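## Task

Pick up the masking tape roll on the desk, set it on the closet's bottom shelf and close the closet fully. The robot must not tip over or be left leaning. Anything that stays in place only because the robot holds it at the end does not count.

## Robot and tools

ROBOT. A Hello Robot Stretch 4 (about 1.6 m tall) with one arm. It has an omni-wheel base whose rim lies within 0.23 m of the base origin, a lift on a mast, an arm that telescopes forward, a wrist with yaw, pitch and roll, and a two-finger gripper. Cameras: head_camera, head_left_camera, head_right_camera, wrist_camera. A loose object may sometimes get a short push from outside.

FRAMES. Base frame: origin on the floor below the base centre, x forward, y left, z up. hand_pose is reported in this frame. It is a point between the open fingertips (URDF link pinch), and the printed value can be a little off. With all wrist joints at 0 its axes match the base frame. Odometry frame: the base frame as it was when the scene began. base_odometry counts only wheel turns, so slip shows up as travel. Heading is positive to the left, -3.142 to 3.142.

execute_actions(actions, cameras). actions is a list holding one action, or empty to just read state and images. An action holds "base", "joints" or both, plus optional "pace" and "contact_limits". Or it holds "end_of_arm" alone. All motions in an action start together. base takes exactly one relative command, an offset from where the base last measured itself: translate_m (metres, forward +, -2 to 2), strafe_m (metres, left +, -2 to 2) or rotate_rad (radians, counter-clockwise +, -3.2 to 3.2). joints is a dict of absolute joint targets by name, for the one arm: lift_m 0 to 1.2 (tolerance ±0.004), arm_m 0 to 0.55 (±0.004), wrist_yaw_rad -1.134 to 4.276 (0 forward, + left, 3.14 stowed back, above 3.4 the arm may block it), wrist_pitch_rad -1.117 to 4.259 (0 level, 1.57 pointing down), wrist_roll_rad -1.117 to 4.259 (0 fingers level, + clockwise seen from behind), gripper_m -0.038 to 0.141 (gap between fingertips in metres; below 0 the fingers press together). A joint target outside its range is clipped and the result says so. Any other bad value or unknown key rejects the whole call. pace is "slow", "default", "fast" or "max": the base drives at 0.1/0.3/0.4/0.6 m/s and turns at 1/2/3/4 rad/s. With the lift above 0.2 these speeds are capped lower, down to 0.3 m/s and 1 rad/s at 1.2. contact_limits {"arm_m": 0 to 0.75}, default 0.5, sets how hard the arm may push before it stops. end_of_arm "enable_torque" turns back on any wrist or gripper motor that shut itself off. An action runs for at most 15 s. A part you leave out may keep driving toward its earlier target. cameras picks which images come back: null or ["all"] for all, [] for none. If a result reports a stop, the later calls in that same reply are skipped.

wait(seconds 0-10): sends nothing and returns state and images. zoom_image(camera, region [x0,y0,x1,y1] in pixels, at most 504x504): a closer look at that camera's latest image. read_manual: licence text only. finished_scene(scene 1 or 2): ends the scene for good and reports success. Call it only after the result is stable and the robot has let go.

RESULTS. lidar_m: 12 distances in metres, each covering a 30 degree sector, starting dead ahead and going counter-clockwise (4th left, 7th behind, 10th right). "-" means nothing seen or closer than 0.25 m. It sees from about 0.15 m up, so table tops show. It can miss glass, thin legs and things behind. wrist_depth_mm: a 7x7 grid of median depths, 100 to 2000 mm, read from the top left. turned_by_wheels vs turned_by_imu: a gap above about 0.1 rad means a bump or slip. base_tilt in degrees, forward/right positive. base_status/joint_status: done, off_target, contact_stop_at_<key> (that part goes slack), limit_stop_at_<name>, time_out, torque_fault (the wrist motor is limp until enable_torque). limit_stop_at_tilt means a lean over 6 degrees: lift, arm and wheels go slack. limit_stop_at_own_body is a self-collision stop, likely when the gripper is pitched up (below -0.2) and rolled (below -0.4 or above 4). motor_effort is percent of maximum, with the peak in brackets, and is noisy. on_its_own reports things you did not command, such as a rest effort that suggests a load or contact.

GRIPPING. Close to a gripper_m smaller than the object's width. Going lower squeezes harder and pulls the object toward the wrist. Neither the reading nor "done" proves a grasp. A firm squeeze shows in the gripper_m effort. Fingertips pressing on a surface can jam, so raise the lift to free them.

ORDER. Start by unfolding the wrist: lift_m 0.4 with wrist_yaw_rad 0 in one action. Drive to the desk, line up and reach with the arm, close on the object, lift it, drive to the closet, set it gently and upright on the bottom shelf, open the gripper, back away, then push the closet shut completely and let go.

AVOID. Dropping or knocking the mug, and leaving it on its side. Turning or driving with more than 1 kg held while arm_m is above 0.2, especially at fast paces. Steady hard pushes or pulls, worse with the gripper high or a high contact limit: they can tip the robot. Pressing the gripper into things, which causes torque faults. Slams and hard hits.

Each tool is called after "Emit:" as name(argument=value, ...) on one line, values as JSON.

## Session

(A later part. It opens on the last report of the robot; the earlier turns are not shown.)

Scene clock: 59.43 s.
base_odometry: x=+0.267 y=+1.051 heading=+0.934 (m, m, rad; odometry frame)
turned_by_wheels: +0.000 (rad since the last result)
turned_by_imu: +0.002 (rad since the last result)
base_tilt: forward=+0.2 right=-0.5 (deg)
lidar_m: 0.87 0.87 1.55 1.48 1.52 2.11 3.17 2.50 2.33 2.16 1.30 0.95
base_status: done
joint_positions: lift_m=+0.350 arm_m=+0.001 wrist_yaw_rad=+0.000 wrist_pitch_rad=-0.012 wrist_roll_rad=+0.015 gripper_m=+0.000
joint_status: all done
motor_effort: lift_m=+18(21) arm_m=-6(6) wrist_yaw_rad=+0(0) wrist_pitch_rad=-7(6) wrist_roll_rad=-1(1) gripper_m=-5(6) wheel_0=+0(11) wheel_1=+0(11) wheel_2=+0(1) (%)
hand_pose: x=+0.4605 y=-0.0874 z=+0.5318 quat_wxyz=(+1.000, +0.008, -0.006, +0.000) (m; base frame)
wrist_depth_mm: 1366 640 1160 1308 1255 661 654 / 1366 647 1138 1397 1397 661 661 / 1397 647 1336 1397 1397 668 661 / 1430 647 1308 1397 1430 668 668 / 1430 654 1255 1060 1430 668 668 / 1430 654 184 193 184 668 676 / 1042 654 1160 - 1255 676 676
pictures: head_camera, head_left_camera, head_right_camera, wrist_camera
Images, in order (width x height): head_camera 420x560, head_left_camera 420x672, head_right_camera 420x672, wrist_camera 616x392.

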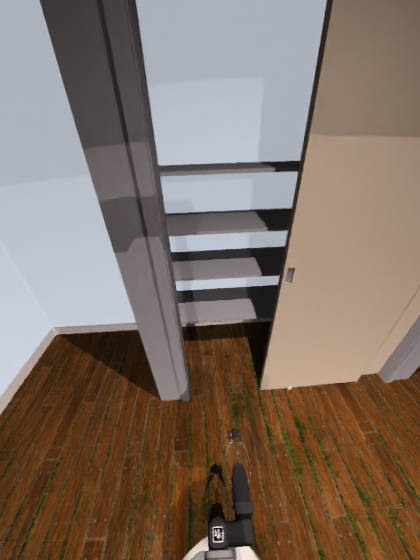

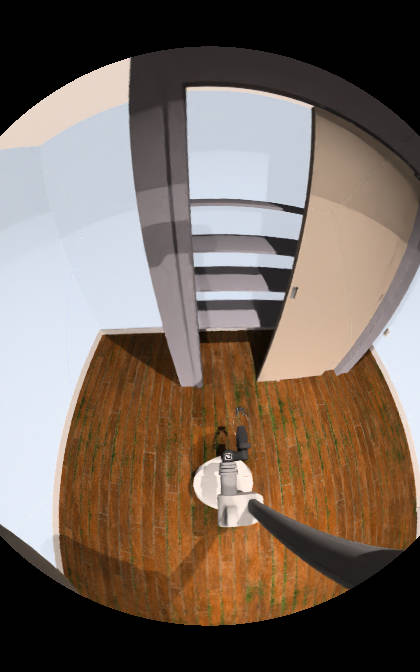

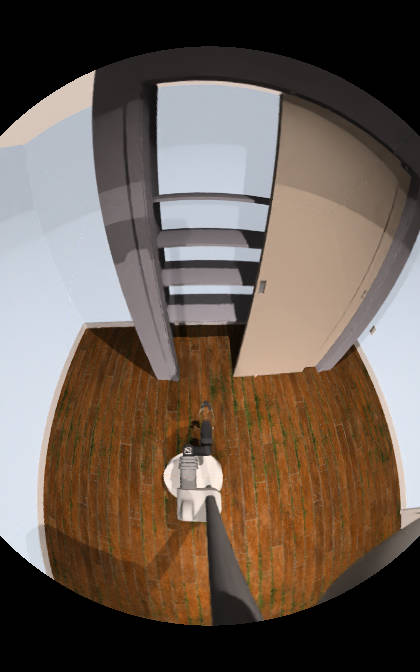

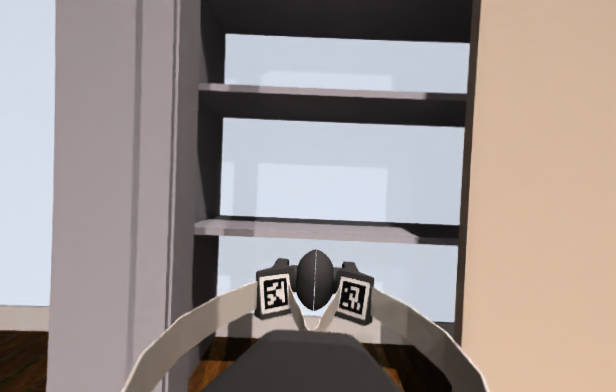

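Emit:
execute_actions(actions=[{"base":{"rotate_rad":3.1},"joints":{"lift_m":0.75,"gripper_m":0.12}}], cameras=[])

Emit:
execute_actions(actions=[{"base":{"translate_m":1.2}}])

Scene clock: 62.40 s.
base_odometry: x=+0.267 y=+1.051 heading=-2.250 (m, m, rad; odometry frame)
turned_by_wheels: +3.099 (rad since the last result)
turned_by_imu: +3.139 (rad since the last result)
base_tilt: forward=+0.4 right=-0.3 (deg)
lidar_m: 2.81 2.38 2.36 2.17 1.31 0.96 0.87 0.89 1.58 1.49 1.52 2.02
base_status: done
joint_positions: lift_m=+0.750 arm_m=+0.001 wrist_yaw_rad=+0.000 wrist_pitch_rad=-0.012 wrist_roll_rad=+0.015 gripper_m=+0.120
joint_status: all done
motor_effort: lift_m=+22(24) arm_m=-6(6) wrist_yaw_rad=-1(1) wrist_pitch_rad=-7(7) wrist_roll_rad=-1(1) gripper_m=+0(6) wheel_0=-2(9) wheel_1=-1(7) wheel_2=-3(7) (%)
hand_pose: x=+0.4605 y=-0.0874 z=+0.9315 quat_wxyz=(+1.000, +0.008, -0.006, +0.000) (m; base frame)
wrist_depth_mm: - - - - - - - / - - - - - - - / - - - - - - 1983 / - - - - - - 1983 / - - - - - - 1983 / - - - - - - 1921 / - 1983 - - - - 1983
pictures: none
No camera images: the call's "cameras" was empty. Leave "cameras" out to get every camera's image.

Scene clock: 67.87 s.
base_odometry: x=-0.487 y=+0.117 heading=-2.250 (m, m, rad; odometry frame)
turned_by_wheels: +0.000 (rad since the last result)
turned_by_imu: +0.000 (rad since the last result)
base_tilt: forward=+0.3 right=-0.3 (deg)
lidar_m: 1.91 1.30 1.55 2.25 2.33 2.17 2.01 2.17 1.53 1.41 1.49 1.95
base_status: done
joint_positions: lift_m=+0.750 arm_m=+0.001 wrist_yaw_rad=+0.000 wrist_pitch_rad=-0.012 wrist_roll_rad=+0.015 gripper_m=+0.120
joint_status: not commanded
motor_effort: lift_m=+21(22) arm_m=-6(6) wrist_yaw_rad=-1(2) wrist_pitch_rad=-6(7) wrist_roll_rad=-1(1) gripper_m=-1(1) wheel_0=+2(7) wheel_1=+3(8) wheel_2=-1(13) (%)
hand_pose: x=+0.4605 y=-0.0874 z=+0.9315 quat_wxyz=(+1.000, +0.008, -0.006, +0.000) (m; base frame)
wrist_depth_mm: 1708 1708 1808 1756 1756 1756 1808 / 1708 1808 1708 1756 1756 1808 1808 / 1756 1756 1756 1756 1808 1808 1808 / 1708 1756 1708 1756 1808 1756 1808 / 1756 1756 1756 1808 1756 1863 1808 / 1756 1808 1756 1756 1808 1808 1808 / 1756 1756 1808 - 1808 1808 1808
pictures: head_camera, head_left_camera, head_right_camera, wrist_camera
Images, in order (width x height): head_camera 420x560, head_left_camera 420x672, head_right_camera 420x672, wrist_camera 616x392.

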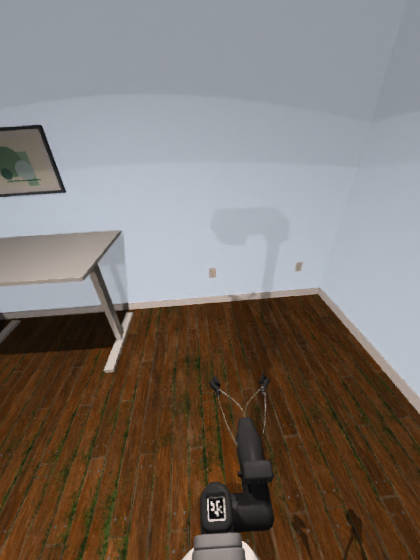

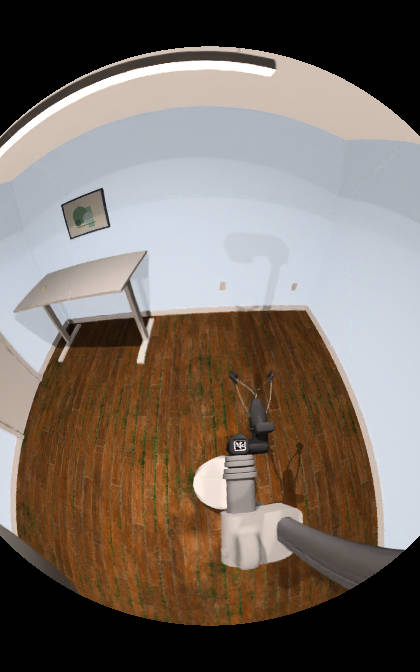

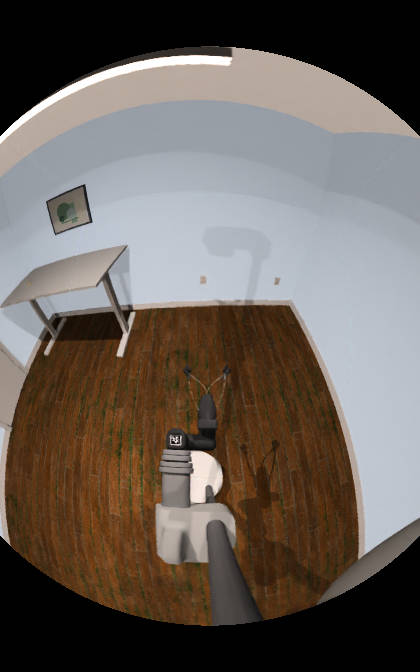

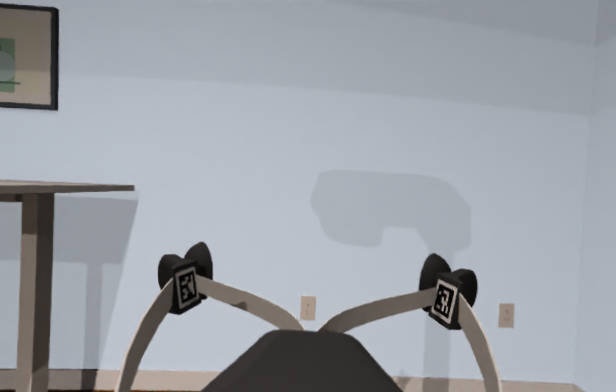

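Emit:
execute_actions(actions=[{"base":{"strafe_m":1.4},"joints":{"lift_m":1.0,"wrist_pitch_rad":0.3}}])

Scene clock: 73.93 s.
base_odometry: x=+0.603 y=-0.762 heading=-2.250 (m, m, rad; odometry frame)
turned_by_wheels: +0.000 (rad since the last result)
turned_by_imu: +0.006 (rad since the last result)
base_tilt: forward=+0.2 right=-0.3 (deg)
lidar_m: 1.01 1.09 0.92 0.84 0.91 1.17 2.11 2.19 3.00 2.84 2.80 1.10
base_status: done
joint_positions: lift_m=+1.000 arm_m=+0.001 wrist_yaw_rad=+0.000 wrist_pitch_rad=+0.302 wrist_roll_rad=+0.015 gripper_m=+0.120
joint_status: all done
motor_effort: lift_m=+21(25) arm_m=-6(6) wrist_yaw_rad=-1(1) wrist_pitch_rad=-5(8) wrist_roll_rad=-1(1) gripper_m=-2(3) wheel_0=-1(8) wheel_1=+1(10) wheel_2=+0(1) (%)
hand_pose: x=+0.4474 y=-0.0874 z=+1.0923 quat_wxyz=(+0.989, +0.008, +0.150, -0.001) (m; base frame)
wrist_depth_mm: 1464 1499 1499 1499 1499 1499 1576 / 1464 1576 1618 1618 1618 1661 1618 / 1255 1281 1336 1397 1464 1661 1708 / 1397 1366 1756 1863 1808 976 1808 / 1499 1863 1863 1921 1863 1863 1921 / 1537 1464 1808 1983 1499 1921 1983 / 1499 1537 1661 - 1618 1618 1661
pictures: head_camera, head_left_camera, head_right_camera, wrist_camera
Images, in order (width x height): head_camera 420x560, head_left_camera 420x672, head_right_camera 420x672, wrist_camera 616x392.

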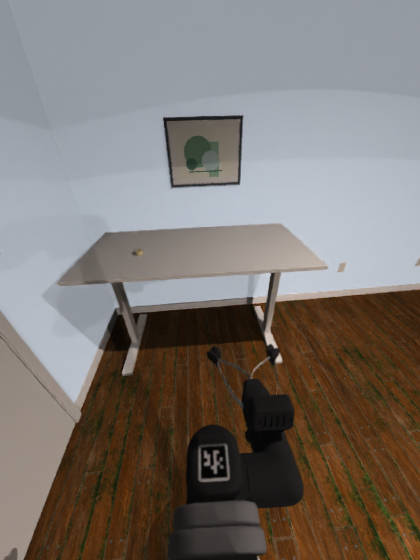

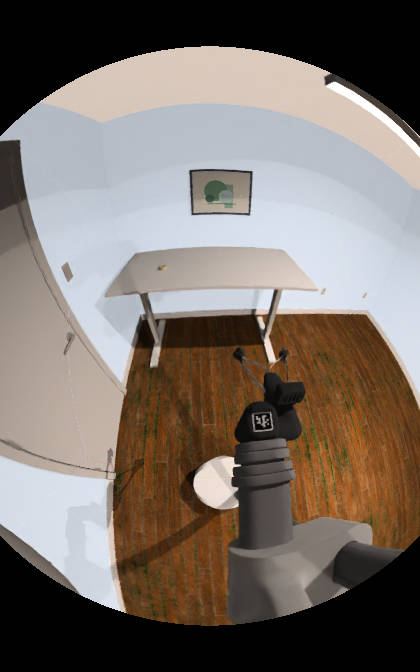

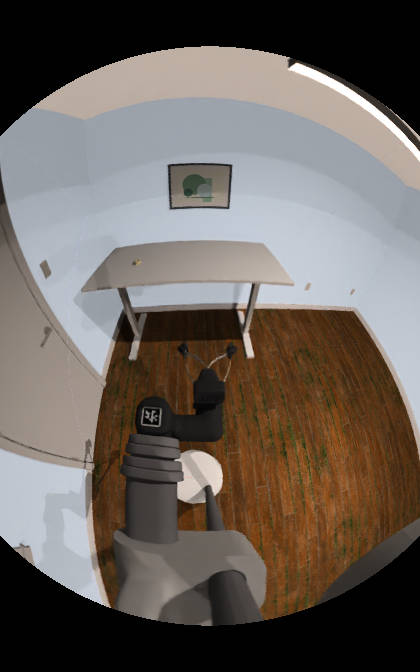

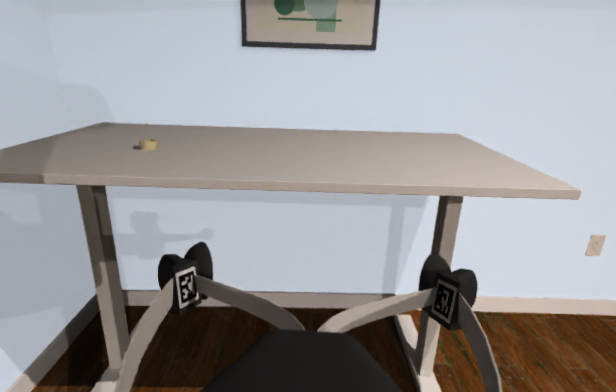

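Emit:
execute_actions(actions=[{"base":{"strafe_m":0.35}}], cameras=[])

Emit:
execute_actions(actions=[{"base":{"rotate_rad":0.145}}], cameras=[])

Emit:
execute_actions(actions=[{"base":{"translate_m":0.55}}])

Scene clock: 76.57 s.
base_odometry: x=+0.875 y=-0.982 heading=-2.250 (m, m, rad; odometry frame)
turned_by_wheels: +0.000 (rad since the last result)
turned_by_imu: +0.002 (rad since the last result)
base_tilt: forward=+0.3 right=-0.3 (deg)
lidar_m: 1.01 0.78 0.55 0.49 0.55 0.74 1.85 2.24 2.90 3.19 2.81 1.09
base_status: done
joint_positions: lift_m=+1.000 arm_m=+0.001 wrist_yaw_rad=+0.000 wrist_pitch_rad=+0.302 wrist_roll_rad=+0.015 gripper_m=+0.120
joint_status: not commanded
motor_effort: lift_m=+21(21) arm_m=-6(6) wrist_yaw_rad=-1(0) wrist_pitch_rad=-6(6) wrist_roll_rad=-1(0) gripper_m=+0(1) wheel_0=-1(10) wheel_1=-2(10) wheel_2=+0(1) (%)
hand_pose: x=+0.4474 y=-0.0874 z=+1.0923 quat_wxyz=(+0.989, +0.008, +0.150, -0.001) (m; base frame)
wrist_depth_mm: 960 1464 1537 1499 1499 1537 1537 / 960 1464 1618 1576 1618 1618 1576 / 976 1308 1336 1366 1430 1464 1661 / 991 1308 1808 1808 1756 976 1025 / 991 1499 1863 1863 1863 1863 1863 / 1008 1336 1430 1921 1808 1499 1983 / 1008 1430 1618 - 1618 1499 1661
pictures: none
No camera images: the call's "cameras" was empty. Leave "cameras" out to get every camera's image.

Scene clock: 77.47 s.
base_odometry: x=+0.875 y=-0.982 heading=-2.106 (m, m, rad; odometry frame)
turned_by_wheels: +0.144 (rad since the last result)
turned_by_imu: +0.146 (rad since the last result)
base_tilt: forward=+0.3 right=-0.3 (deg)
lidar_m: 1.03 0.68 0.53 0.50 0.58 0.82 2.13 2.30 3.25 3.18 1.35 1.07
base_status: done
joint_positions: lift_m=+1.000 arm_m=+0.001 wrist_yaw_rad=+0.000 wrist_pitch_rad=+0.302 wrist_roll_rad=+0.015 gripper_m=+0.120
joint_status: not commanded
motor_effort: lift_m=+20(21) arm_m=-6(6) wrist_yaw_rad=-2(0) wrist_pitch_rad=-6(6) wrist_roll_rad=-1(1) gripper_m=-3(0) wheel_0=-3(6) wheel_1=-3(6) wheel_2=-3(6) (%)
hand_pose: x=+0.4474 y=-0.0874 z=+1.0923 quat_wxyz=(+0.989, +0.008, +0.150, -0.001) (m; base frame)
wrist_depth_mm: 750 1025 1537 1537 1464 1430 1397 / 759 1060 1576 1618 1576 1499 1464 / 768 1060 1366 1397 1430 1464 1499 / 778 1078 1430 1808 960 904 917 / 788 1098 1537 1863 1756 1756 1661 / 768 1042 1499 1983 1808 1863 1808 / 768 1078 1618 - 1618 1618 1537
pictures: none
No camera images: the call's "cameras" was empty. Leave "cameras" out to get every camera's image.

Scene clock: 80.80 s.
base_odometry: x=+0.595 y=-1.455 heading=-2.106 (m, m, rad; odometry frame)
turned_by_wheels: +0.000 (rad since the last result)
turned_by_imu: +0.000 (rad since the last result)
base_tilt: forward=+0.1 right=-0.4 (deg)
lidar_m: 0.49 0.54 0.42 0.42 0.50 0.74 2.78 2.92 3.31 3.23 0.64 0.50
base_status: done
joint_positions: lift_m=+1.000 arm_m=+0.001 wrist_yaw_rad=+0.000 wrist_pitch_rad=+0.302 wrist_roll_rad=+0.015 gripper_m=+0.120
joint_status: not commanded
motor_effort: lift_m=+21(21) arm_m=-6(6) wrist_yaw_rad=+0(0) wrist_pitch_rad=-6(6) wrist_roll_rad=-1(1) gripper_m=+0(2) wheel_0=+1(6) wheel_1=+1(6) wheel_2=-2(11) (%)
hand_pose: x=+0.4474 y=-0.0874 z=+1.0923 quat_wxyz=(+0.989, +0.008, +0.150, -0.001) (m; base frame)
wrist_depth_mm: 691 946 1042 1008 976 917 904 / 691 960 1078 1060 1008 991 960 / 707 976 1138 1098 1060 1042 1008 / 715 854 759 788 798 809 831 / 559 530 535 539 554 559 569 / 407 394 379 421 387 397 436 / 691 362 355 - 345 345 351
pictures: head_camera, head_left_camera, head_right_camera, wrist_camera
Images, in order (width x height): head_camera 420x560, head_left_camera 420x672, head_right_camera 420x672, wrist_camera 616x392.

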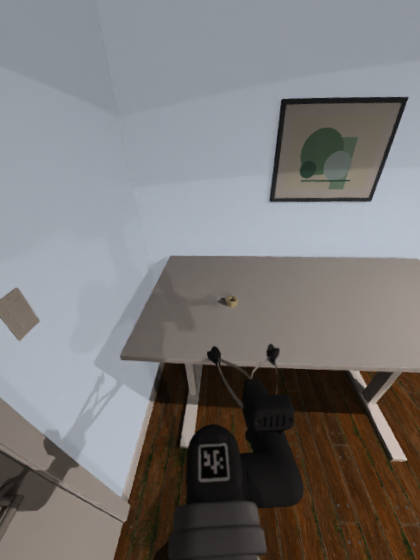

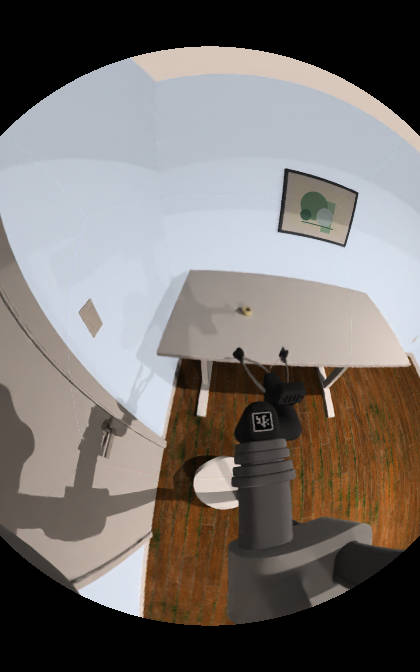

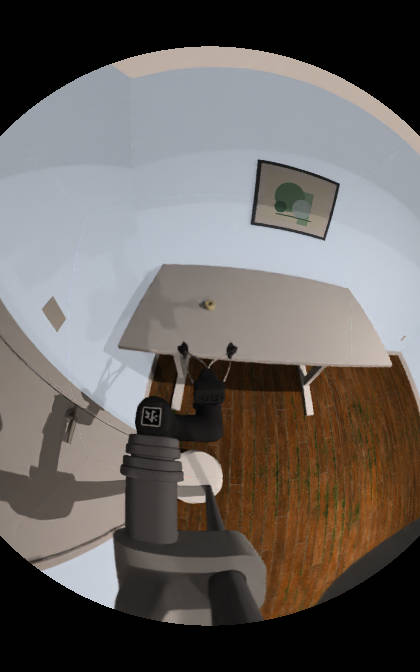

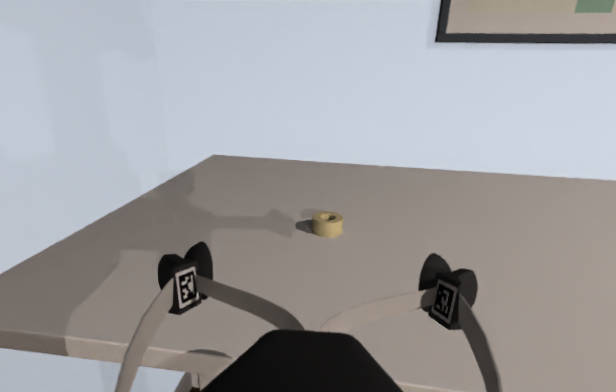

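Emit:
execute_actions(actions=[{"joints":{"arm_m":0.25,"lift_m":0.9}}], cameras=["wrist_camera"])

Scene clock: 82.87 s.
base_odometry: x=+0.595 y=-1.455 heading=-2.106 (m, m, rad; odometry frame)
turned_by_wheels: +0.000 (rad since the last result)
turned_by_imu: +0.001 (rad since the last result)
base_tilt: forward=+0.3 right=-0.4 (deg)
lidar_m: 0.51 0.54 0.43 0.42 0.51 0.78 2.80 2.91 3.27 3.24 0.65 0.51
base_status: not commanded
joint_positions: lift_m=+0.900 arm_m=+0.249 wrist_yaw_rad=+0.000 wrist_pitch_rad=+0.302 wrist_roll_rad=+0.015 gripper_m=+0.120
joint_status: all done
motor_effort: lift_m=+17(16) arm_m=+6(6) wrist_yaw_rad=+0(0) wrist_pitch_rad=-6(7) wrist_roll_rad=-1(0) gripper_m=-1(1) wheel_0=+1(1) wheel_1=+1(1) wheel_2=-2(1) (%)
hand_pose: x=+0.6952 y=-0.0874 z=+0.9925 quat_wxyz=(+0.989, +0.008, +0.151, -0.001) (m; base frame)
wrist_depth_mm: 661 798 788 768 741 723 707 / 668 854 820 798 778 759 741 / 676 842 798 831 798 778 759 / 449 452 462 473 480 492 500 / 319 322 325 317 334 340 345 / 248 240 231 254 235 239 264 / 203 204 212 - 211 211 213
pictures: wrist_camera
Images, in order (width x height): wrist_camera 616x392.

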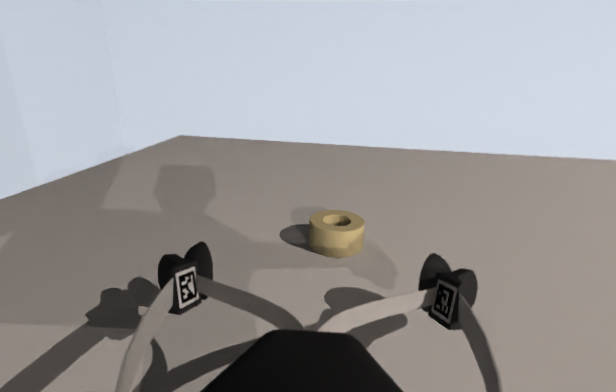

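Emit:
execute_actions(actions=[{"base":{"strafe_m":-0.02},"joints":{"arm_m":0.3,"lift_m":0.868},"pace":"slow"}], cameras=[])

Emit:
execute_actions(actions=[{"joints":{"arm_m":0.37},"pace":"slow"}], cameras=["wrist_camera"])

Scene clock: 84.67 s.
base_odometry: x=+0.578 y=-1.445 heading=-2.105 (m, m, rad; odometry frame)
turned_by_wheels: +0.000 (rad since the last result)
turned_by_imu: +0.001 (rad since the last result)
base_tilt: forward=+0.3 right=-0.3 (deg)
lidar_m: 0.51 0.55 0.44 0.45 0.53 0.84 2.80 2.91 3.27 3.23 0.63 0.50
base_status: done
joint_positions: lift_m=+0.869 arm_m=+0.298 wrist_yaw_rad=-0.003 wrist_pitch_rad=+0.285 wrist_roll_rad=+0.016 gripper_m=+0.120
joint_status: all done
on_its_own: wrist_pitch_rad is at rest, and its effort (+43) is outside its rest range (-23 to +23)
motor_effort: lift_m=+9(15) arm_m=+10(10) wrist_yaw_rad=+8(7) wrist_pitch_rad=+43(43) wrist_roll_rad=-1(1) gripper_m=-4(5) wheel_0=+8(8) wheel_1=+0(8) wheel_2=-2(1) (%)
hand_pose: x=+0.7456 y=-0.0882 z=+0.9659 quat_wxyz=(+0.990, +0.008, +0.142, -0.003) (m; base frame)
wrist_depth_mm: 676 759 741 715 699 676 668 / 691 798 778 750 732 715 691 / 691 820 798 768 759 741 715 / 407 415 421 433 445 459 469 / 282 286 290 268 300 306 314 / 216 208 202 224 207 210 234 / 176 177 185 - 183 178 186
pictures: none
No camera images: the call's "cameras" was empty. Leave "cameras" out to get every camera's image.

Scene clock: 86.63 s.
base_odometry: x=+0.578 y=-1.445 heading=-2.105 (m, m, rad; odometry frame)
turned_by_wheels: +0.000 (rad since the last result)
turned_by_imu: +0.000 (rad since the last result)
base_tilt: forward=+0.3 right=-0.3 (deg)
lidar_m: 0.48 0.56 0.46 0.45 0.52 0.85 2.79 2.91 3.29 3.21 0.64 0.50
base_status: not commanded
joint_positions: lift_m=+0.869 arm_m=+0.368 wrist_yaw_rad=-0.005 wrist_pitch_rad=+0.285 wrist_roll_rad=+0.016 gripper_m=+0.120
joint_status: all done
on_its_own: wrist_yaw_rad is at rest, and its effort (+14) is outside its rest range (-13 to +13); wrist_pitch_rad is at rest, and its effort (+43) is outside its rest range (-23 to +23)
motor_effort: lift_m=+9(9) arm_m=+10(10) wrist_yaw_rad=+14(15) wrist_pitch_rad=+43(43) wrist_roll_rad=-1(1) gripper_m=-2(3) wheel_0=+7(8) wheel_1=+0(0) wheel_2=-3(3) (%)
hand_pose: x=+0.8154 y=-0.0888 z=+0.9659 quat_wxyz=(+0.990, +0.008, +0.142, -0.004) (m; base frame)
wrist_depth_mm: 676 691 676 661 634 621 609 / 691 723 699 683 668 647 627 / 691 750 715 707 683 676 661 / 404 413 424 436 445 455 469 / 282 286 290 296 300 306 312 / 216 208 202 198 207 209 234 / 177 177 185 - 183 178 187
pictures: wrist_camera
Images, in order (width x height): wrist_camera 616x392.

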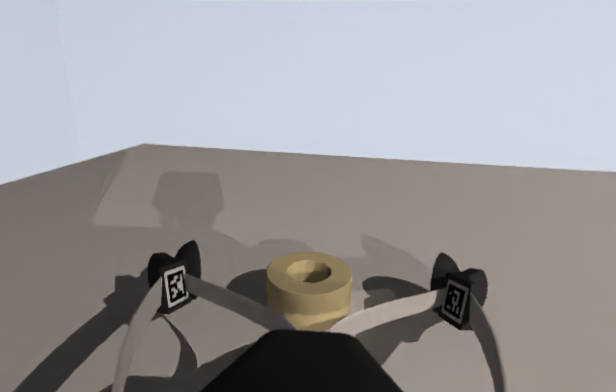

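Emit:
execute_actions(actions=[{"joints":{"lift_m":0.882,"arm_m":0.35},"pace":"slow"}], cameras=[])

Emit:
execute_actions(actions=[{"joints":{"gripper_m":0.01},"pace":"slow"}], cameras=["wrist_camera"])

Emit:
execute_actions(actions=[{"joints":{"lift_m":0.95},"pace":"slow"}], cameras=["wrist_camera"])

Scene clock: 87.97 s.
base_odometry: x=+0.578 y=-1.445 heading=-2.105 (m, m, rad; odometry frame)
turned_by_wheels: +0.000 (rad since the last result)
turned_by_imu: +0.000 (rad since the last result)
base_tilt: forward=+0.3 right=-0.4 (deg)
lidar_m: 0.50 0.56 0.46 0.45 0.52 0.82 2.79 2.91 3.24 3.21 0.67 0.50
base_status: not commanded
joint_positions: lift_m=+0.882 arm_m=+0.351 wrist_yaw_rad=+0.000 wrist_pitch_rad=+0.299 wrist_roll_rad=+0.016 gripper_m=+0.120
joint_status: all done
motor_effort: lift_m=+22(21) arm_m=-7(7) wrist_yaw_rad=-1(14) wrist_pitch_rad=+3(43) wrist_roll_rad=-1(1) gripper_m=-1(2) wheel_0=+4(7) wheel_1=+0(0) wheel_2=-3(3) (%)
hand_pose: x=+0.7978 y=-0.0874 z=+0.9751 quat_wxyz=(+0.989, +0.008, +0.149, -0.001) (m; base frame)
wrist_depth_mm: 676 707 691 676 647 634 615 / 683 750 723 691 683 661 640 / 691 759 741 715 699 676 668 / 402 407 413 424 436 442 452 / 285 289 291 249 300 306 312 / 220 213 206 214 211 214 236 / 181 176 189 - 187 187 191
pictures: none
No camera images: the call's "cameras" was empty. Leave "cameras" out to get every camera's image.

Scene clock: 92.27 s.
base_odometry: x=+0.578 y=-1.445 heading=-2.105 (m, m, rad; odometry frame)
turned_by_wheels: +0.000 (rad since the last result)
turned_by_imu: +0.001 (rad since the last result)
base_tilt: forward=+0.3 right=-0.3 (deg)
lidar_m: 0.49 0.52 0.45 0.45 0.53 0.82 2.78 2.93 3.30 3.20 0.64 0.51
base_status: not commanded
joint_positions: lift_m=+0.882 arm_m=+0.351 wrist_yaw_rad=+0.000 wrist_pitch_rad=+0.302 wrist_roll_rad=+0.016 gripper_m=+0.010
joint_status: all done
motor_effort: lift_m=+21(22) arm_m=-6(7) wrist_yaw_rad=+0(0) wrist_pitch_rad=-5(5) wrist_roll_rad=-1(1) gripper_m=-20(20) wheel_0=+4(4) wheel_1=+0(0) wheel_2=-3(3) (%)
hand_pose: x=+0.7975 y=-0.0875 z=+0.9743 quat_wxyz=(+0.989, +0.008, +0.150, -0.001) (m; base frame)
wrist_depth_mm: 676 707 691 668 647 634 615 / 676 732 723 699 676 654 640 / 683 759 699 723 699 691 661 / 392 399 407 415 424 433 442 / 279 282 287 238 297 300 306 / 219 219 191 208 187 229 232 / 179 173 187 - 185 176 188
pictures: wrist_camera
Images, in order (width x height): wrist_camera 616x392.

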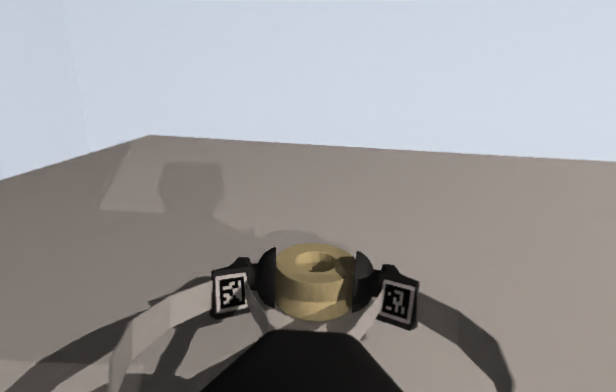

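Scene clock: 93.73 s.
base_odometry: x=+0.578 y=-1.445 heading=-2.105 (m, m, rad; odometry frame)
turned_by_wheels: +0.000 (rad since the last result)
turned_by_imu: +0.000 (rad since the last result)
base_tilt: forward=+0.2 right=-0.4 (deg)
lidar_m: 0.49 0.54 0.44 0.44 0.54 0.81 2.79 2.95 3.29 3.22 0.65 0.50
base_status: not commanded
joint_positions: lift_m=+0.950 arm_m=+0.351 wrist_yaw_rad=+0.000 wrist_pitch_rad=+0.302 wrist_roll_rad=+0.016 gripper_m=+0.010
joint_status: all done
motor_effort: lift_m=+22(22) arm_m=-6(6) wrist_yaw_rad=+0(0) wrist_pitch_rad=-7(7) wrist_roll_rad=-1(1) gripper_m=-20(19) wheel_0=+4(4) wheel_1=-1(1) wheel_2=-3(3) (%)
hand_pose: x=+0.7974 y=-0.0875 z=+1.0421 quat_wxyz=(+0.989, +0.008, +0.151, -0.001) (m; base frame)
wrist_depth_mm: 676 715 683 676 654 627 615 / 691 741 723 699 676 661 640 / 691 798 759 741 715 691 676 / 668 597 609 615 634 647 691 / 418 421 427 240 439 445 452 / 325 325 191 211 186 343 345 / 266 258 278 - 276 262 282
pictures: wrist_camera
Images, in order (width x height): wrist_camera 616x392.

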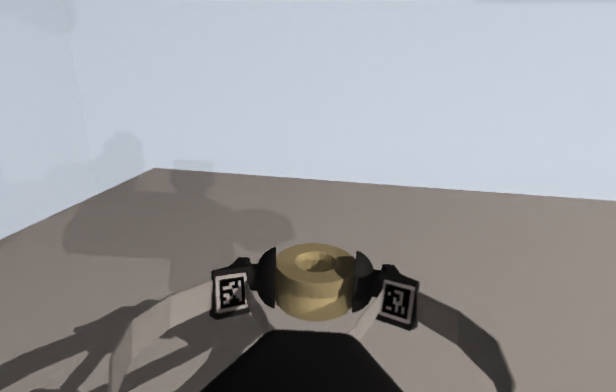

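Emit:
execute_actions(actions=[{"base":{"translate_m":-0.55},"joints":{"arm_m":0.0}}], cameras=[])

Emit:
execute_actions(actions=[{"base":{"rotate_rad":-0.145}}], cameras=[])

Emit:
execute_actions(actions=[{"base":{"strafe_m":-1.73},"joints":{"lift_m":0.5}}], cameras=[])

Emit:
execute_actions(actions=[{"base":{"rotate_rad":3.1},"joints":{"lift_m":0.42}}], cameras=[])

Emit:
execute_actions(actions=[{"base":{"translate_m":1.2}}])

Scene clock: 97.23 s.
base_odometry: x=+0.858 y=-0.972 heading=-2.106 (m, m, rad; odometry frame)
turned_by_wheels: +0.000 (rad since the last result)
turned_by_imu: +0.002 (rad since the last result)
base_tilt: forward=+0.2 right=-0.3 (deg)
lidar_m: 1.03 0.74 0.54 0.50 0.62 0.90 2.12 2.33 3.21 3.16 1.37 1.05
base_status: done
joint_positions: lift_m=+0.950 arm_m=+0.001 wrist_yaw_rad=+0.000 wrist_pitch_rad=+0.303 wrist_roll_rad=+0.016 gripper_m=+0.010
joint_status: all done
motor_effort: lift_m=+22(23) arm_m=-6(7) wrist_yaw_rad=+0(1) wrist_pitch_rad=-8(7) wrist_roll_rad=-1(1) gripper_m=-20(18) wheel_0=-1(7) wheel_1=-2(5) wheel_2=+0(11) (%)
hand_pose: x=+0.4474 y=-0.0874 z=+1.0420 quat_wxyz=(+0.989, +0.008, +0.151, -0.001) (m; base frame)
wrist_depth_mm: 778 1060 1537 1537 1464 1397 1397 / 788 1098 1576 1618 1576 1499 1464 / 788 1042 1078 1098 1118 1182 1229 / 798 1138 1576 1756 1661 1661 1618 / 809 1138 1618 239 1808 1756 1661 / 820 1042 190 211 186 1808 1756 / 788 1078 1537 - 1576 1499 1499
pictures: none
No camera images: the call's "cameras" was empty. Leave "cameras" out to get every camera's image.

Scene clock: 98.10 s.
base_odometry: x=+0.858 y=-0.971 heading=-2.250 (m, m, rad; odometry frame)
turned_by_wheels: -0.144 (rad since the last result)
turned_by_imu: -0.146 (rad since the last result)
base_tilt: forward=+0.3 right=-0.4 (deg)
lidar_m: 1.03 0.75 0.57 0.52 0.58 0.77 1.95 2.25 2.94 3.16 2.76 1.11
base_status: done
joint_positions: lift_m=+0.950 arm_m=+0.001 wrist_yaw_rad=+0.000 wrist_pitch_rad=+0.303 wrist_roll_rad=+0.016 gripper_m=+0.010
joint_status: not commanded
motor_effort: lift_m=+23(22) arm_m=-6(6) wrist_yaw_rad=+0(1) wrist_pitch_rad=-8(8) wrist_roll_rad=-1(1) gripper_m=-19(20) wheel_0=+3(6) wheel_1=+4(4) wheel_2=+2(8) (%)
hand_pose: x=+0.4474 y=-0.0874 z=+1.0420 quat_wxyz=(+0.989, +0.008, +0.151, -0.001) (m; base frame)
wrist_depth_mm: 991 1464 1499 1499 1499 1537 1537 / 1008 1576 1576 1576 1618 1576 1576 / 960 1025 1060 1098 1138 1182 1205 / 1008 1537 1756 1756 1756 1756 1756 / 1025 1537 1808 239 1863 1921 1921 / 1025 1336 191 211 186 1808 1921 / 1042 1366 1537 - 1576 1464 1618
pictures: none
No camera images: the call's "cameras" was empty. Leave "cameras" out to get every camera's image.

Scene clock: 105.20 s.
base_odometry: x=-0.488 y=+0.115 heading=-2.250 (m, m, rad; odometry frame)
turned_by_wheels: +0.000 (rad since the last result)
turned_by_imu: +0.000 (rad since the last result)
base_tilt: forward=+0.3 right=-0.3 (deg)
lidar_m: 1.93 1.28 1.53 2.25 2.34 2.20 2.06 2.21 1.53 1.42 1.48 1.96
base_status: done
joint_positions: lift_m=+0.500 arm_m=+0.001 wrist_yaw_rad=+0.000 wrist_pitch_rad=+0.303 wrist_roll_rad=+0.016 gripper_m=+0.010
joint_status: all done
motor_effort: lift_m=+19(21) arm_m=-6(6) wrist_yaw_rad=+0(0) wrist_pitch_rad=-8(8) wrist_roll_rad=-1(1) gripper_m=-20(20) wheel_0=+1(10) wheel_1=+1(10) wheel_2=+0(2) (%)
hand_pose: x=+0.4474 y=-0.0874 z=+0.5923 quat_wxyz=(+0.989, +0.008, +0.151, -0.001) (m; base frame)
wrist_depth_mm: 1576 1576 1618 1576 1661 1618 1618 / 1661 1661 1661 1708 1708 1708 1661 / 1708 1756 1756 1756 1756 1756 1756 / 1808 1808 1863 1808 1863 1863 1808 / 1397 1499 1464 240 1537 1537 1618 / 1138 1138 191 211 186 1160 1205 / 917 878 960 - 960 904 976
pictures: none
No camera images: the call's "cameras" was empty. Leave "cameras" out to get every camera's image.

Scene clock: 108.03 s.
base_odometry: x=-0.488 y=+0.115 heading=+0.850 (m, m, rad; odometry frame)
turned_by_wheels: +3.099 (rad since the last result)
turned_by_imu: +3.139 (rad since the last result)
base_tilt: forward=+0.2 right=-0.2 (deg)
lidar_m: 2.04 2.26 1.52 1.39 1.46 1.93 1.92 1.31 1.53 2.25 2.33 2.24
base_status: done
joint_positions: lift_m=+0.420 arm_m=+0.001 wrist_yaw_rad=+0.000 wrist_pitch_rad=+0.303 wrist_roll_rad=+0.016 gripper_m=+0.010
joint_status: all done
motor_effort: lift_m=+18(21) arm_m=-6(6) wrist_yaw_rad=-1(0) wrist_pitch_rad=-8(8) wrist_roll_rad=-1(1) gripper_m=-22(19) wheel_0=-3(9) wheel_1=-2(7) wheel_2=-3(8) (%)
hand_pose: x=+0.4474 y=-0.0874 z=+0.5124 quat_wxyz=(+0.989, +0.008, +0.151, -0.001) (m; base frame)
wrist_depth_mm: - - 1708 - 1756 1808 1756 / - - - - 1863 1863 1863 / - - - - 1921 1983 1983 / 1808 1863 1863 1863 1983 - - / 1281 1281 1308 238 1336 1366 1397 / 991 1008 191 211 186 1060 1060 / 809 788 854 - 842 809 854
pictures: none
No camera images: the call's "cameras" was empty. Leave "cameras" out to get every camera's image.

Scene clock: 113.50 s.
base_odometry: x=+0.304 y=+1.016 heading=+0.850 (m, m, rad; odometry frame)
turned_by_wheels: +0.000 (rad since the last result)
turned_by_imu: +0.000 (rad since the last result)
base_tilt: forward=+0.4 right=-0.3 (deg)
lidar_m: 0.97 0.86 1.66 1.51 1.55 2.04 3.15 2.45 2.35 2.16 1.39 0.95
base_status: done
joint_positions: lift_m=+0.420 arm_m=+0.001 wrist_yaw_rad=+0.000 wrist_pitch_rad=+0.303 wrist_roll_rad=+0.016 gripper_m=+0.010
joint_status: not commanded
motor_effort: lift_m=+19(19) arm_m=-6(6) wrist_yaw_rad=-1(1) wrist_pitch_rad=-8(7) wrist_roll_rad=-1(1) gripper_m=-20(19) wheel_0=+1(6) wheel_1=+2(5) wheel_2=-1(10) (%)
hand_pose: x=+0.4474 y=-0.0874 z=+0.5123 quat_wxyz=(+0.989, +0.008, +0.151, -0.001) (m; base frame)
wrist_depth_mm: 569 661 1281 1281 1308 621 627 / 603 668 1308 1336 1336 647 661 / 634 676 1397 1308 1118 691 691 / 668 683 1499 1499 1499 723 732 / 715 715 1336 239 778 778 778 / 768 741 190 211 186 809 831 / 798 788 866 - 842 809 866
pictures: head_camera, head_left_camera, head_right_camera, wrist_camera
Images, in order (width x height): head_camera 420x560, head_left_camera 420x672, head_right_camera 420x672, wrist_camera 616x392.

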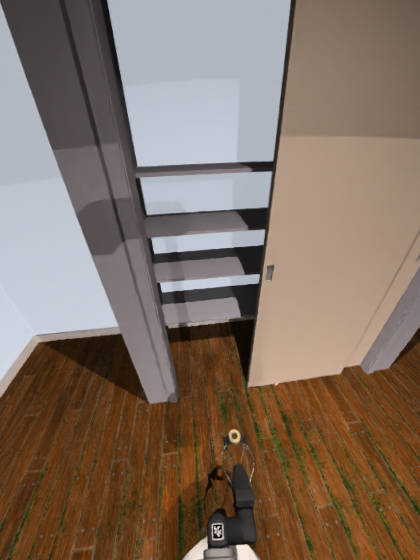

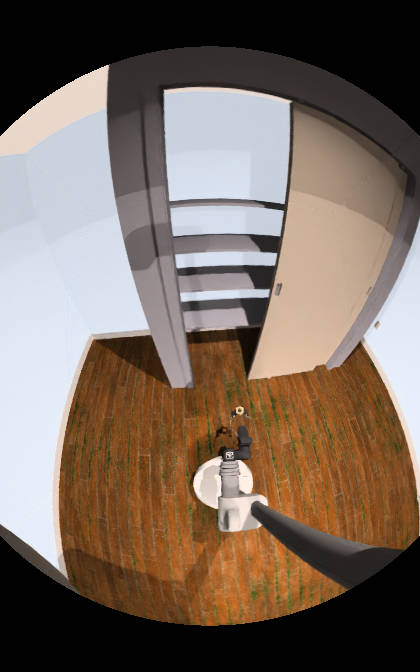

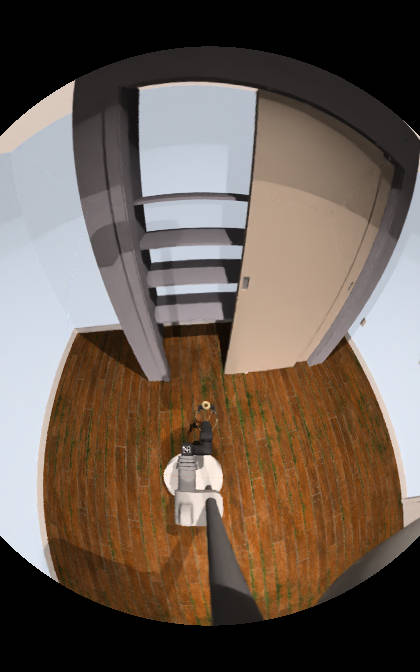

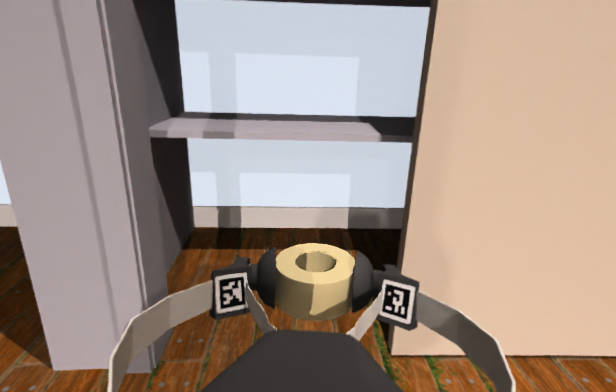

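Emit:
execute_actions(actions=[{"base":{"strafe_m":0.06}}], cameras=[])

Emit:
execute_actions(actions=[{"base":{"translate_m":0.55}}], cameras=["head_camera","wrist_camera"])

Scene clock: 114.83 s.
base_odometry: x=+0.259 y=+1.056 heading=+0.850 (m, m, rad; odometry frame)
turned_by_wheels: +0.000 (rad since the last result)
turned_by_imu: +0.001 (rad since the last result)
base_tilt: forward=+0.2 right=-0.2 (deg)
lidar_m: 0.87 0.86 1.59 1.44 1.50 1.94 3.16 2.47 2.44 2.23 1.38 0.97
base_status: done
joint_positions: lift_m=+0.420 arm_m=+0.001 wrist_yaw_rad=+0.000 wrist_pitch_rad=+0.303 wrist_roll_rad=+0.016 gripper_m=+0.010
joint_status: not commanded
motor_effort: lift_m=+19(18) arm_m=-6(6) wrist_yaw_rad=-1(0) wrist_pitch_rad=-8(9) wrist_roll_rad=-1(1) gripper_m=-21(19) wheel_0=-1(9) wheel_1=+2(8) wheel_2=+0(1) (%)
hand_pose: x=+0.4474 y=-0.0874 z=+0.5123 quat_wxyz=(+0.989, +0.008, +0.151, -0.001) (m; base frame)
wrist_depth_mm: 574 580 1255 1281 1281 621 627 / 609 609 1308 1336 1336 654 654 / 634 634 1255 1281 1366 683 691 / 676 668 1464 1499 1537 715 732 / 1160 715 1281 238 1281 759 768 / 946 741 191 211 186 809 831 / 809 778 831 - 842 798 854
pictures: none
No camera images: the call's "cameras" was empty. Leave "cameras" out to get every camera's image.

Scene clock: 118.17 s.
base_odometry: x=+0.622 y=+1.469 heading=+0.850 (m, m, rad; odometry frame)
turned_by_wheels: +0.000 (rad since the last result)
turned_by_imu: +0.000 (rad since the last result)
base_tilt: forward=+0.3 right=-0.2 (deg)
lidar_m: 0.62 0.33 0.40 1.51 1.54 1.99 3.75 3.06 2.34 2.18 0.52 0.48
base_status: done
joint_positions: lift_m=+0.420 arm_m=+0.001 wrist_yaw_rad=+0.000 wrist_pitch_rad=+0.303 wrist_roll_rad=+0.016 gripper_m=+0.010
joint_status: not commanded
motor_effort: lift_m=+19(19) arm_m=-6(6) wrist_yaw_rad=+0(1) wrist_pitch_rad=-7(8) wrist_roll_rad=-1(1) gripper_m=-19(19) wheel_0=+1(7) wheel_1=+3(6) wheel_2=+1(12) (%)
hand_pose: x=+0.4474 y=-0.0874 z=+0.5123 quat_wxyz=(+0.989, +0.008, +0.151, -0.001) (m; base frame)
wrist_depth_mm: 559 741 759 768 768 778 798 / 559 778 788 809 809 820 831 / 559 750 820 842 842 854 854 / 488 496 500 512 525 535 549 / 564 866 931 239 946 960 991 / 564 759 191 211 186 1008 1008 / 564 759 854 - 842 798 854
pictures: head_camera, wrist_camera
Images, in order (width x height): head_camera 420x560, wrist_camera 616x392.

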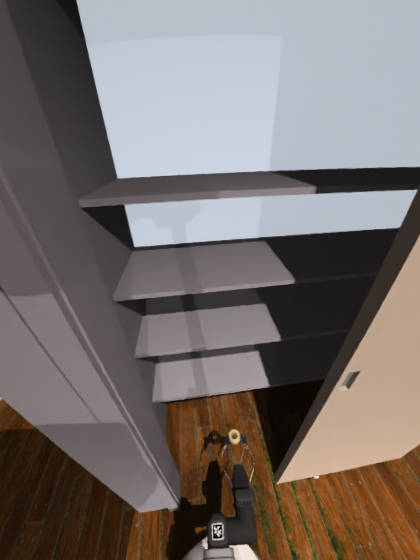

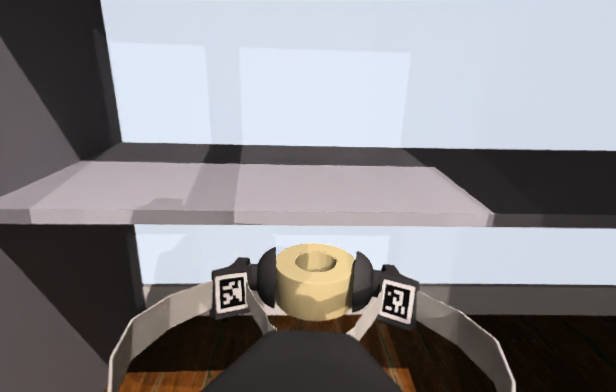

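Emit:
execute_actions(actions=[{"joints":{"lift_m":0.44},"pace":"slow"}], cameras=[])

Emit:
execute_actions(actions=[{"joints":{"arm_m":0.33},"pace":"slow"}], cameras=["wrist_camera"])

Emit:
execute_actions(actions=[{"joints":{"lift_m":0.41},"pace":"slow"}], cameras=["wrist_camera"])

Scene clock: 119.23 s.
base_odometry: x=+0.622 y=+1.469 heading=+0.850 (m, m, rad; odometry frame)
turned_by_wheels: +0.000 (rad since the last result)
turned_by_imu: +0.000 (rad since the last result)
base_tilt: forward=+0.3 right=-0.4 (deg)
lidar_m: 0.62 0.34 0.41 1.50 1.56 2.02 3.76 3.07 2.35 2.20 0.52 0.48
base_status: not commanded
joint_positions: lift_m=+0.440 arm_m=+0.001 wrist_yaw_rad=+0.000 wrist_pitch_rad=+0.303 wrist_roll_rad=+0.016 gripper_m=+0.010
joint_status: all done
motor_effort: lift_m=+23(20) arm_m=-6(6) wrist_yaw_rad=+0(1) wrist_pitch_rad=-8(8) wrist_roll_rad=-1(1) gripper_m=-20(19) wheel_0=+1(1) wheel_1=+3(2) wheel_2=+1(0) (%)
hand_pose: x=+0.4474 y=-0.0874 z=+0.5320 quat_wxyz=(+0.989, +0.008, +0.151, -0.001) (m; base frame)
wrist_depth_mm: 559 750 759 768 768 778 788 / 559 788 788 798 809 831 820 / 559 809 831 831 854 866 854 / 504 554 559 574 585 597 615 / 530 809 931 238 946 976 976 / 564 759 191 211 186 1008 1025 / 559 759 866 - 866 831 891
pictures: none
No camera images: the call's "cameras" was empty. Leave "cameras" out to get every camera's image.

Scene clock: 123.83 s.
base_odometry: x=+0.622 y=+1.469 heading=+0.850 (m, m, rad; odometry frame)
turned_by_wheels: +0.000 (rad since the last result)
turned_by_imu: +0.001 (rad since the last result)
base_tilt: forward=+0.3 right=-0.5 (deg)
lidar_m: 0.62 0.32 0.43 1.51 1.56 2.01 3.76 3.09 2.33 2.19 0.52 0.47
base_status: not commanded
joint_positions: lift_m=+0.440 arm_m=+0.329 wrist_yaw_rad=+0.000 wrist_pitch_rad=+0.303 wrist_roll_rad=+0.016 gripper_m=+0.010
joint_status: all done
motor_effort: lift_m=+22(23) arm_m=+6(6) wrist_yaw_rad=-1(0) wrist_pitch_rad=-8(8) wrist_roll_rad=+0(1) gripper_m=-18(21) wheel_0=+1(1) wheel_1=+2(2) wheel_2=+0(1) (%)
hand_pose: x=+0.7751 y=-0.0874 z=+0.5320 quat_wxyz=(+0.989, +0.008, +0.151, -0.001) (m; base frame)
wrist_depth_mm: 449 452 459 466 466 473 473 / 473 477 480 484 492 500 504 / 496 500 504 512 512 521 525 / 508 517 521 525 535 544 554 / 382 387 392 239 404 410 415 / 297 300 191 211 187 314 317 / 244 236 255 - 252 240 257
pictures: wrist_camera
Images, in order (width x height): wrist_camera 616x392.

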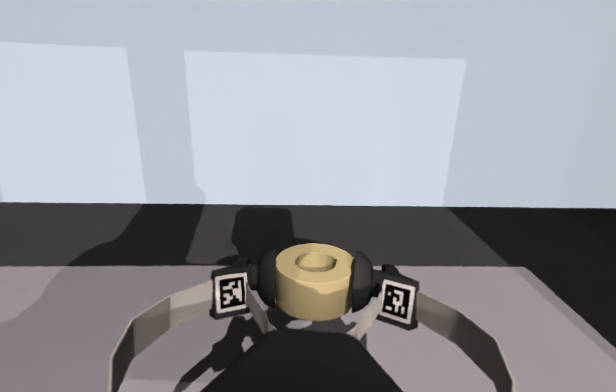

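Scene clock: 124.90 s.
base_odometry: x=+0.622 y=+1.469 heading=+0.850 (m, m, rad; odometry frame)
turned_by_wheels: +0.000 (rad since the last result)
turned_by_imu: +0.000 (rad since the last result)
base_tilt: forward=+0.3 right=-0.3 (deg)
lidar_m: 0.62 0.31 0.41 1.51 1.56 2.01 3.75 3.10 2.32 2.20 0.53 0.48
base_status: not commanded
joint_positions: lift_m=+0.410 arm_m=+0.329 wrist_yaw_rad=+0.000 wrist_pitch_rad=+0.303 wrist_roll_rad=+0.016 gripper_m=+0.010
joint_status: all done
motor_effort: lift_m=+17(20) arm_m=+6(6) wrist_yaw_rad=-1(1) wrist_pitch_rad=-8(8) wrist_roll_rad=-1(1) gripper_m=-20(19) wheel_0=+1(1) wheel_1=+3(2) wheel_2=+0(1) (%)
hand_pose: x=+0.7751 y=-0.0874 z=+0.5024 quat_wxyz=(+0.989, +0.008, +0.151, -0.001) (m; base frame)
wrist_depth_mm: 452 455 459 462 469 473 477 / 469 477 480 484 492 492 504 / 496 500 508 512 517 521 525 / 452 459 469 477 488 500 508 / 322 325 329 239 338 345 349 / 251 252 191 211 186 264 267 / 206 200 216 - 213 204 217
pictures: wrist_camera
Images, in order (width x height): wrist_camera 616x392.

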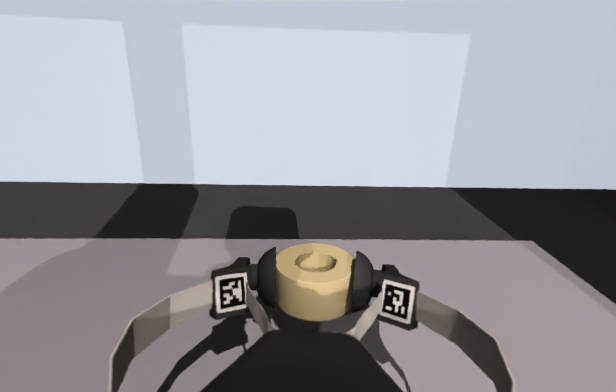

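Emit:
execute_actions(actions=[{"joints":{"lift_m":0.391},"pace":"slow"}], cameras=[])

Emit:
execute_actions(actions=[{"joints":{"gripper_m":0.12},"pace":"slow"}], cameras=[])

Emit:
execute_actions(actions=[{"joints":{"lift_m":0.42},"pace":"slow"}], cameras=[])

Emit:
execute_actions(actions=[{"joints":{"arm_m":0.0}}], cameras=["wrist_camera","head_camera"])

Scene clock: 125.97 s.
base_odometry: x=+0.622 y=+1.469 heading=+0.850 (m, m, rad; odometry frame)
turned_by_wheels: +0.000 (rad since the last result)
turned_by_imu: +0.000 (rad since the last result)
base_tilt: forward=+0.2 right=-0.5 (deg)
lidar_m: 0.61 0.31 0.42 1.52 1.56 2.03 3.73 3.08 2.33 2.18 0.52 0.47
base_status: not commanded
joint_positions: lift_m=+0.391 arm_m=+0.329 wrist_yaw_rad=+0.000 wrist_pitch_rad=+0.303 wrist_roll_rad=+0.016 gripper_m=+0.010
joint_status: all done
motor_effort: lift_m=+17(18) arm_m=+6(6) wrist_yaw_rad=+0(1) wrist_pitch_rad=-9(8) wrist_roll_rad=-1(1) gripper_m=-18(19) wheel_0=+1(1) wheel_1=+3(2) wheel_2=+1(1) (%)
hand_pose: x=+0.7752 y=-0.0874 z=+0.4834 quat_wxyz=(+0.989, +0.008, +0.151, -0.001) (m; base frame)
wrist_depth_mm: 449 455 459 466 469 469 473 / 469 477 480 484 492 496 500 / 492 500 500 512 512 525 530 / 397 404 410 418 433 436 445 / 283 287 290 239 298 304 310 / 221 221 191 208 186 233 236 / 182 176 190 - 187 179 191
pictures: none
No camera images: the call's "cameras" was empty. Leave "cameras" out to get every camera's image.

Scene clock: 130.27 s.
base_odometry: x=+0.622 y=+1.469 heading=+0.850 (m, m, rad; odometry frame)
turned_by_wheels: +0.000 (rad since the last result)
turned_by_imu: +0.001 (rad since the last result)
base_tilt: forward=+0.3 right=-0.4 (deg)
lidar_m: 0.63 0.32 0.41 1.50 1.52 2.03 3.76 3.06 2.34 2.20 0.53 0.49
base_status: not commanded
joint_positions: lift_m=+0.391 arm_m=+0.329 wrist_yaw_rad=+0.000 wrist_pitch_rad=+0.302 wrist_roll_rad=+0.016 gripper_m=+0.120
joint_status: all done
motor_effort: lift_m=+17(18) arm_m=+6(6) wrist_yaw_rad=-1(1) wrist_pitch_rad=-5(8) wrist_roll_rad=-1(1) gripper_m=-1(17) wheel_0=+1(1) wheel_1=+3(3) wheel_2=+0(1) (%)
hand_pose: x=+0.7753 y=-0.0874 z=+0.4837 quat_wxyz=(+0.989, +0.008, +0.150, -0.001) (m; base frame)
wrist_depth_mm: 445 455 455 466 469 473 477 / 469 473 477 484 488 496 504 / 496 500 504 512 517 521 525 / 399 407 418 424 433 445 449 / 285 289 291 250 301 304 312 / 223 213 207 214 211 215 236 / 182 182 190 - 189 189 192
pictures: none
No camera images: the call's "cameras" was empty. Leave "cameras" out to get every camera's image.

Scene clock: 131.30 s.
base_odometry: x=+0.622 y=+1.469 heading=+0.850 (m, m, rad; odometry frame)
turned_by_wheels: +0.000 (rad since the last result)
turned_by_imu: +0.000 (rad since the last result)
base_tilt: forward=+0.3 right=-0.4 (deg)
lidar_m: 0.63 0.33 0.43 1.51 1.55 2.00 3.72 3.06 2.34 2.17 0.54 0.49
base_status: not commanded
joint_positions: lift_m=+0.420 arm_m=+0.329 wrist_yaw_rad=+0.000 wrist_pitch_rad=+0.302 wrist_roll_rad=+0.016 gripper_m=+0.120
joint_status: all done
motor_effort: lift_m=+22(20) arm_m=+6(6) wrist_yaw_rad=-1(1) wrist_pitch_rad=-5(6) wrist_roll_rad=-1(1) gripper_m=-3(0) wheel_0=+1(1) wheel_1=+3(2) wheel_2=+1(0) (%)
hand_pose: x=+0.7752 y=-0.0874 z=+0.5122 quat_wxyz=(+0.989, +0.008, +0.150, -0.001) (m; base frame)
wrist_depth_mm: 449 452 459 462 469 473 473 / 473 473 480 484 492 496 500 / 496 500 504 512 512 521 530 / 480 488 496 508 521 530 539 / 342 347 349 353 359 368 370 / 265 257 248 236 253 258 285 / 219 220 229 - 226 227 231
pictures: none
No camera images: the call's "cameras" was empty. Leave "cameras" out to get every camera's image.

Scene clock: 133.40 s.
base_odometry: x=+0.622 y=+1.469 heading=+0.850 (m, m, rad; odometry frame)
turned_by_wheels: +0.000 (rad since the last result)
turned_by_imu: +0.001 (rad since the last result)
base_tilt: forward=+0.2 right=-0.2 (deg)
lidar_m: 0.61 0.34 0.43 1.50 1.54 2.04 3.73 3.07 2.34 2.19 0.54 0.48
base_status: not commanded
joint_positions: lift_m=+0.420 arm_m=+0.001 wrist_yaw_rad=+0.000 wrist_pitch_rad=+0.302 wrist_roll_rad=+0.016 gripper_m=+0.120
joint_status: all done
motor_effort: lift_m=+23(22) arm_m=-6(4) wrist_yaw_rad=+0(2) wrist_pitch_rad=-7(7) wrist_roll_rad=-1(1) gripper_m=-1(2) wheel_0=+1(1) wheel_1=+2(2) wheel_2=+1(0) (%)
hand_pose: x=+0.4474 y=-0.0874 z=+0.5121 quat_wxyz=(+0.989, +0.008, +0.151, -0.001) (m; base frame)
wrist_depth_mm: 554 750 759 768 778 778 798 / 559 778 788 809 809 820 831 / 559 741 809 831 842 854 866 / 488 496 504 517 525 535 554 / 564 878 917 946 960 946 976 / 564 768 931 976 946 960 1008 / 569 759 854 - 842 842 866
pictures: head_camera, wrist_camera
Images, in order (width x height): head_camera 420x560, wrist_camera 616x392.

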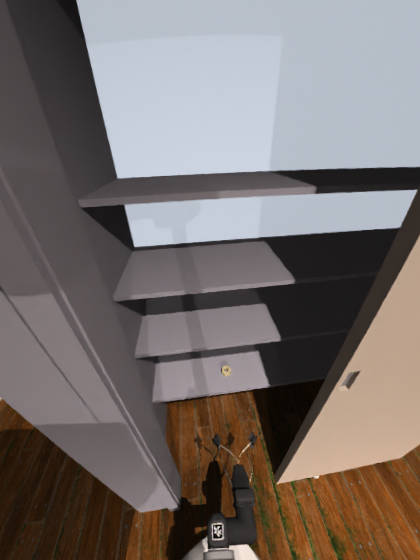

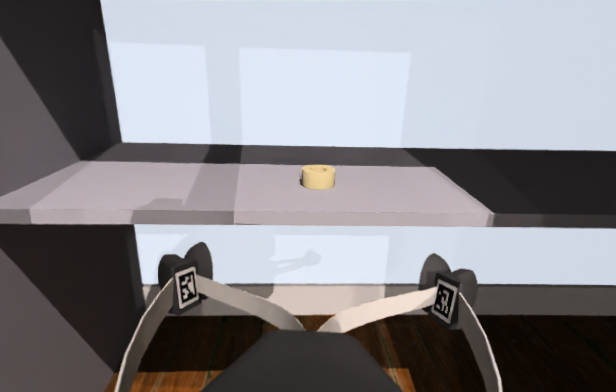

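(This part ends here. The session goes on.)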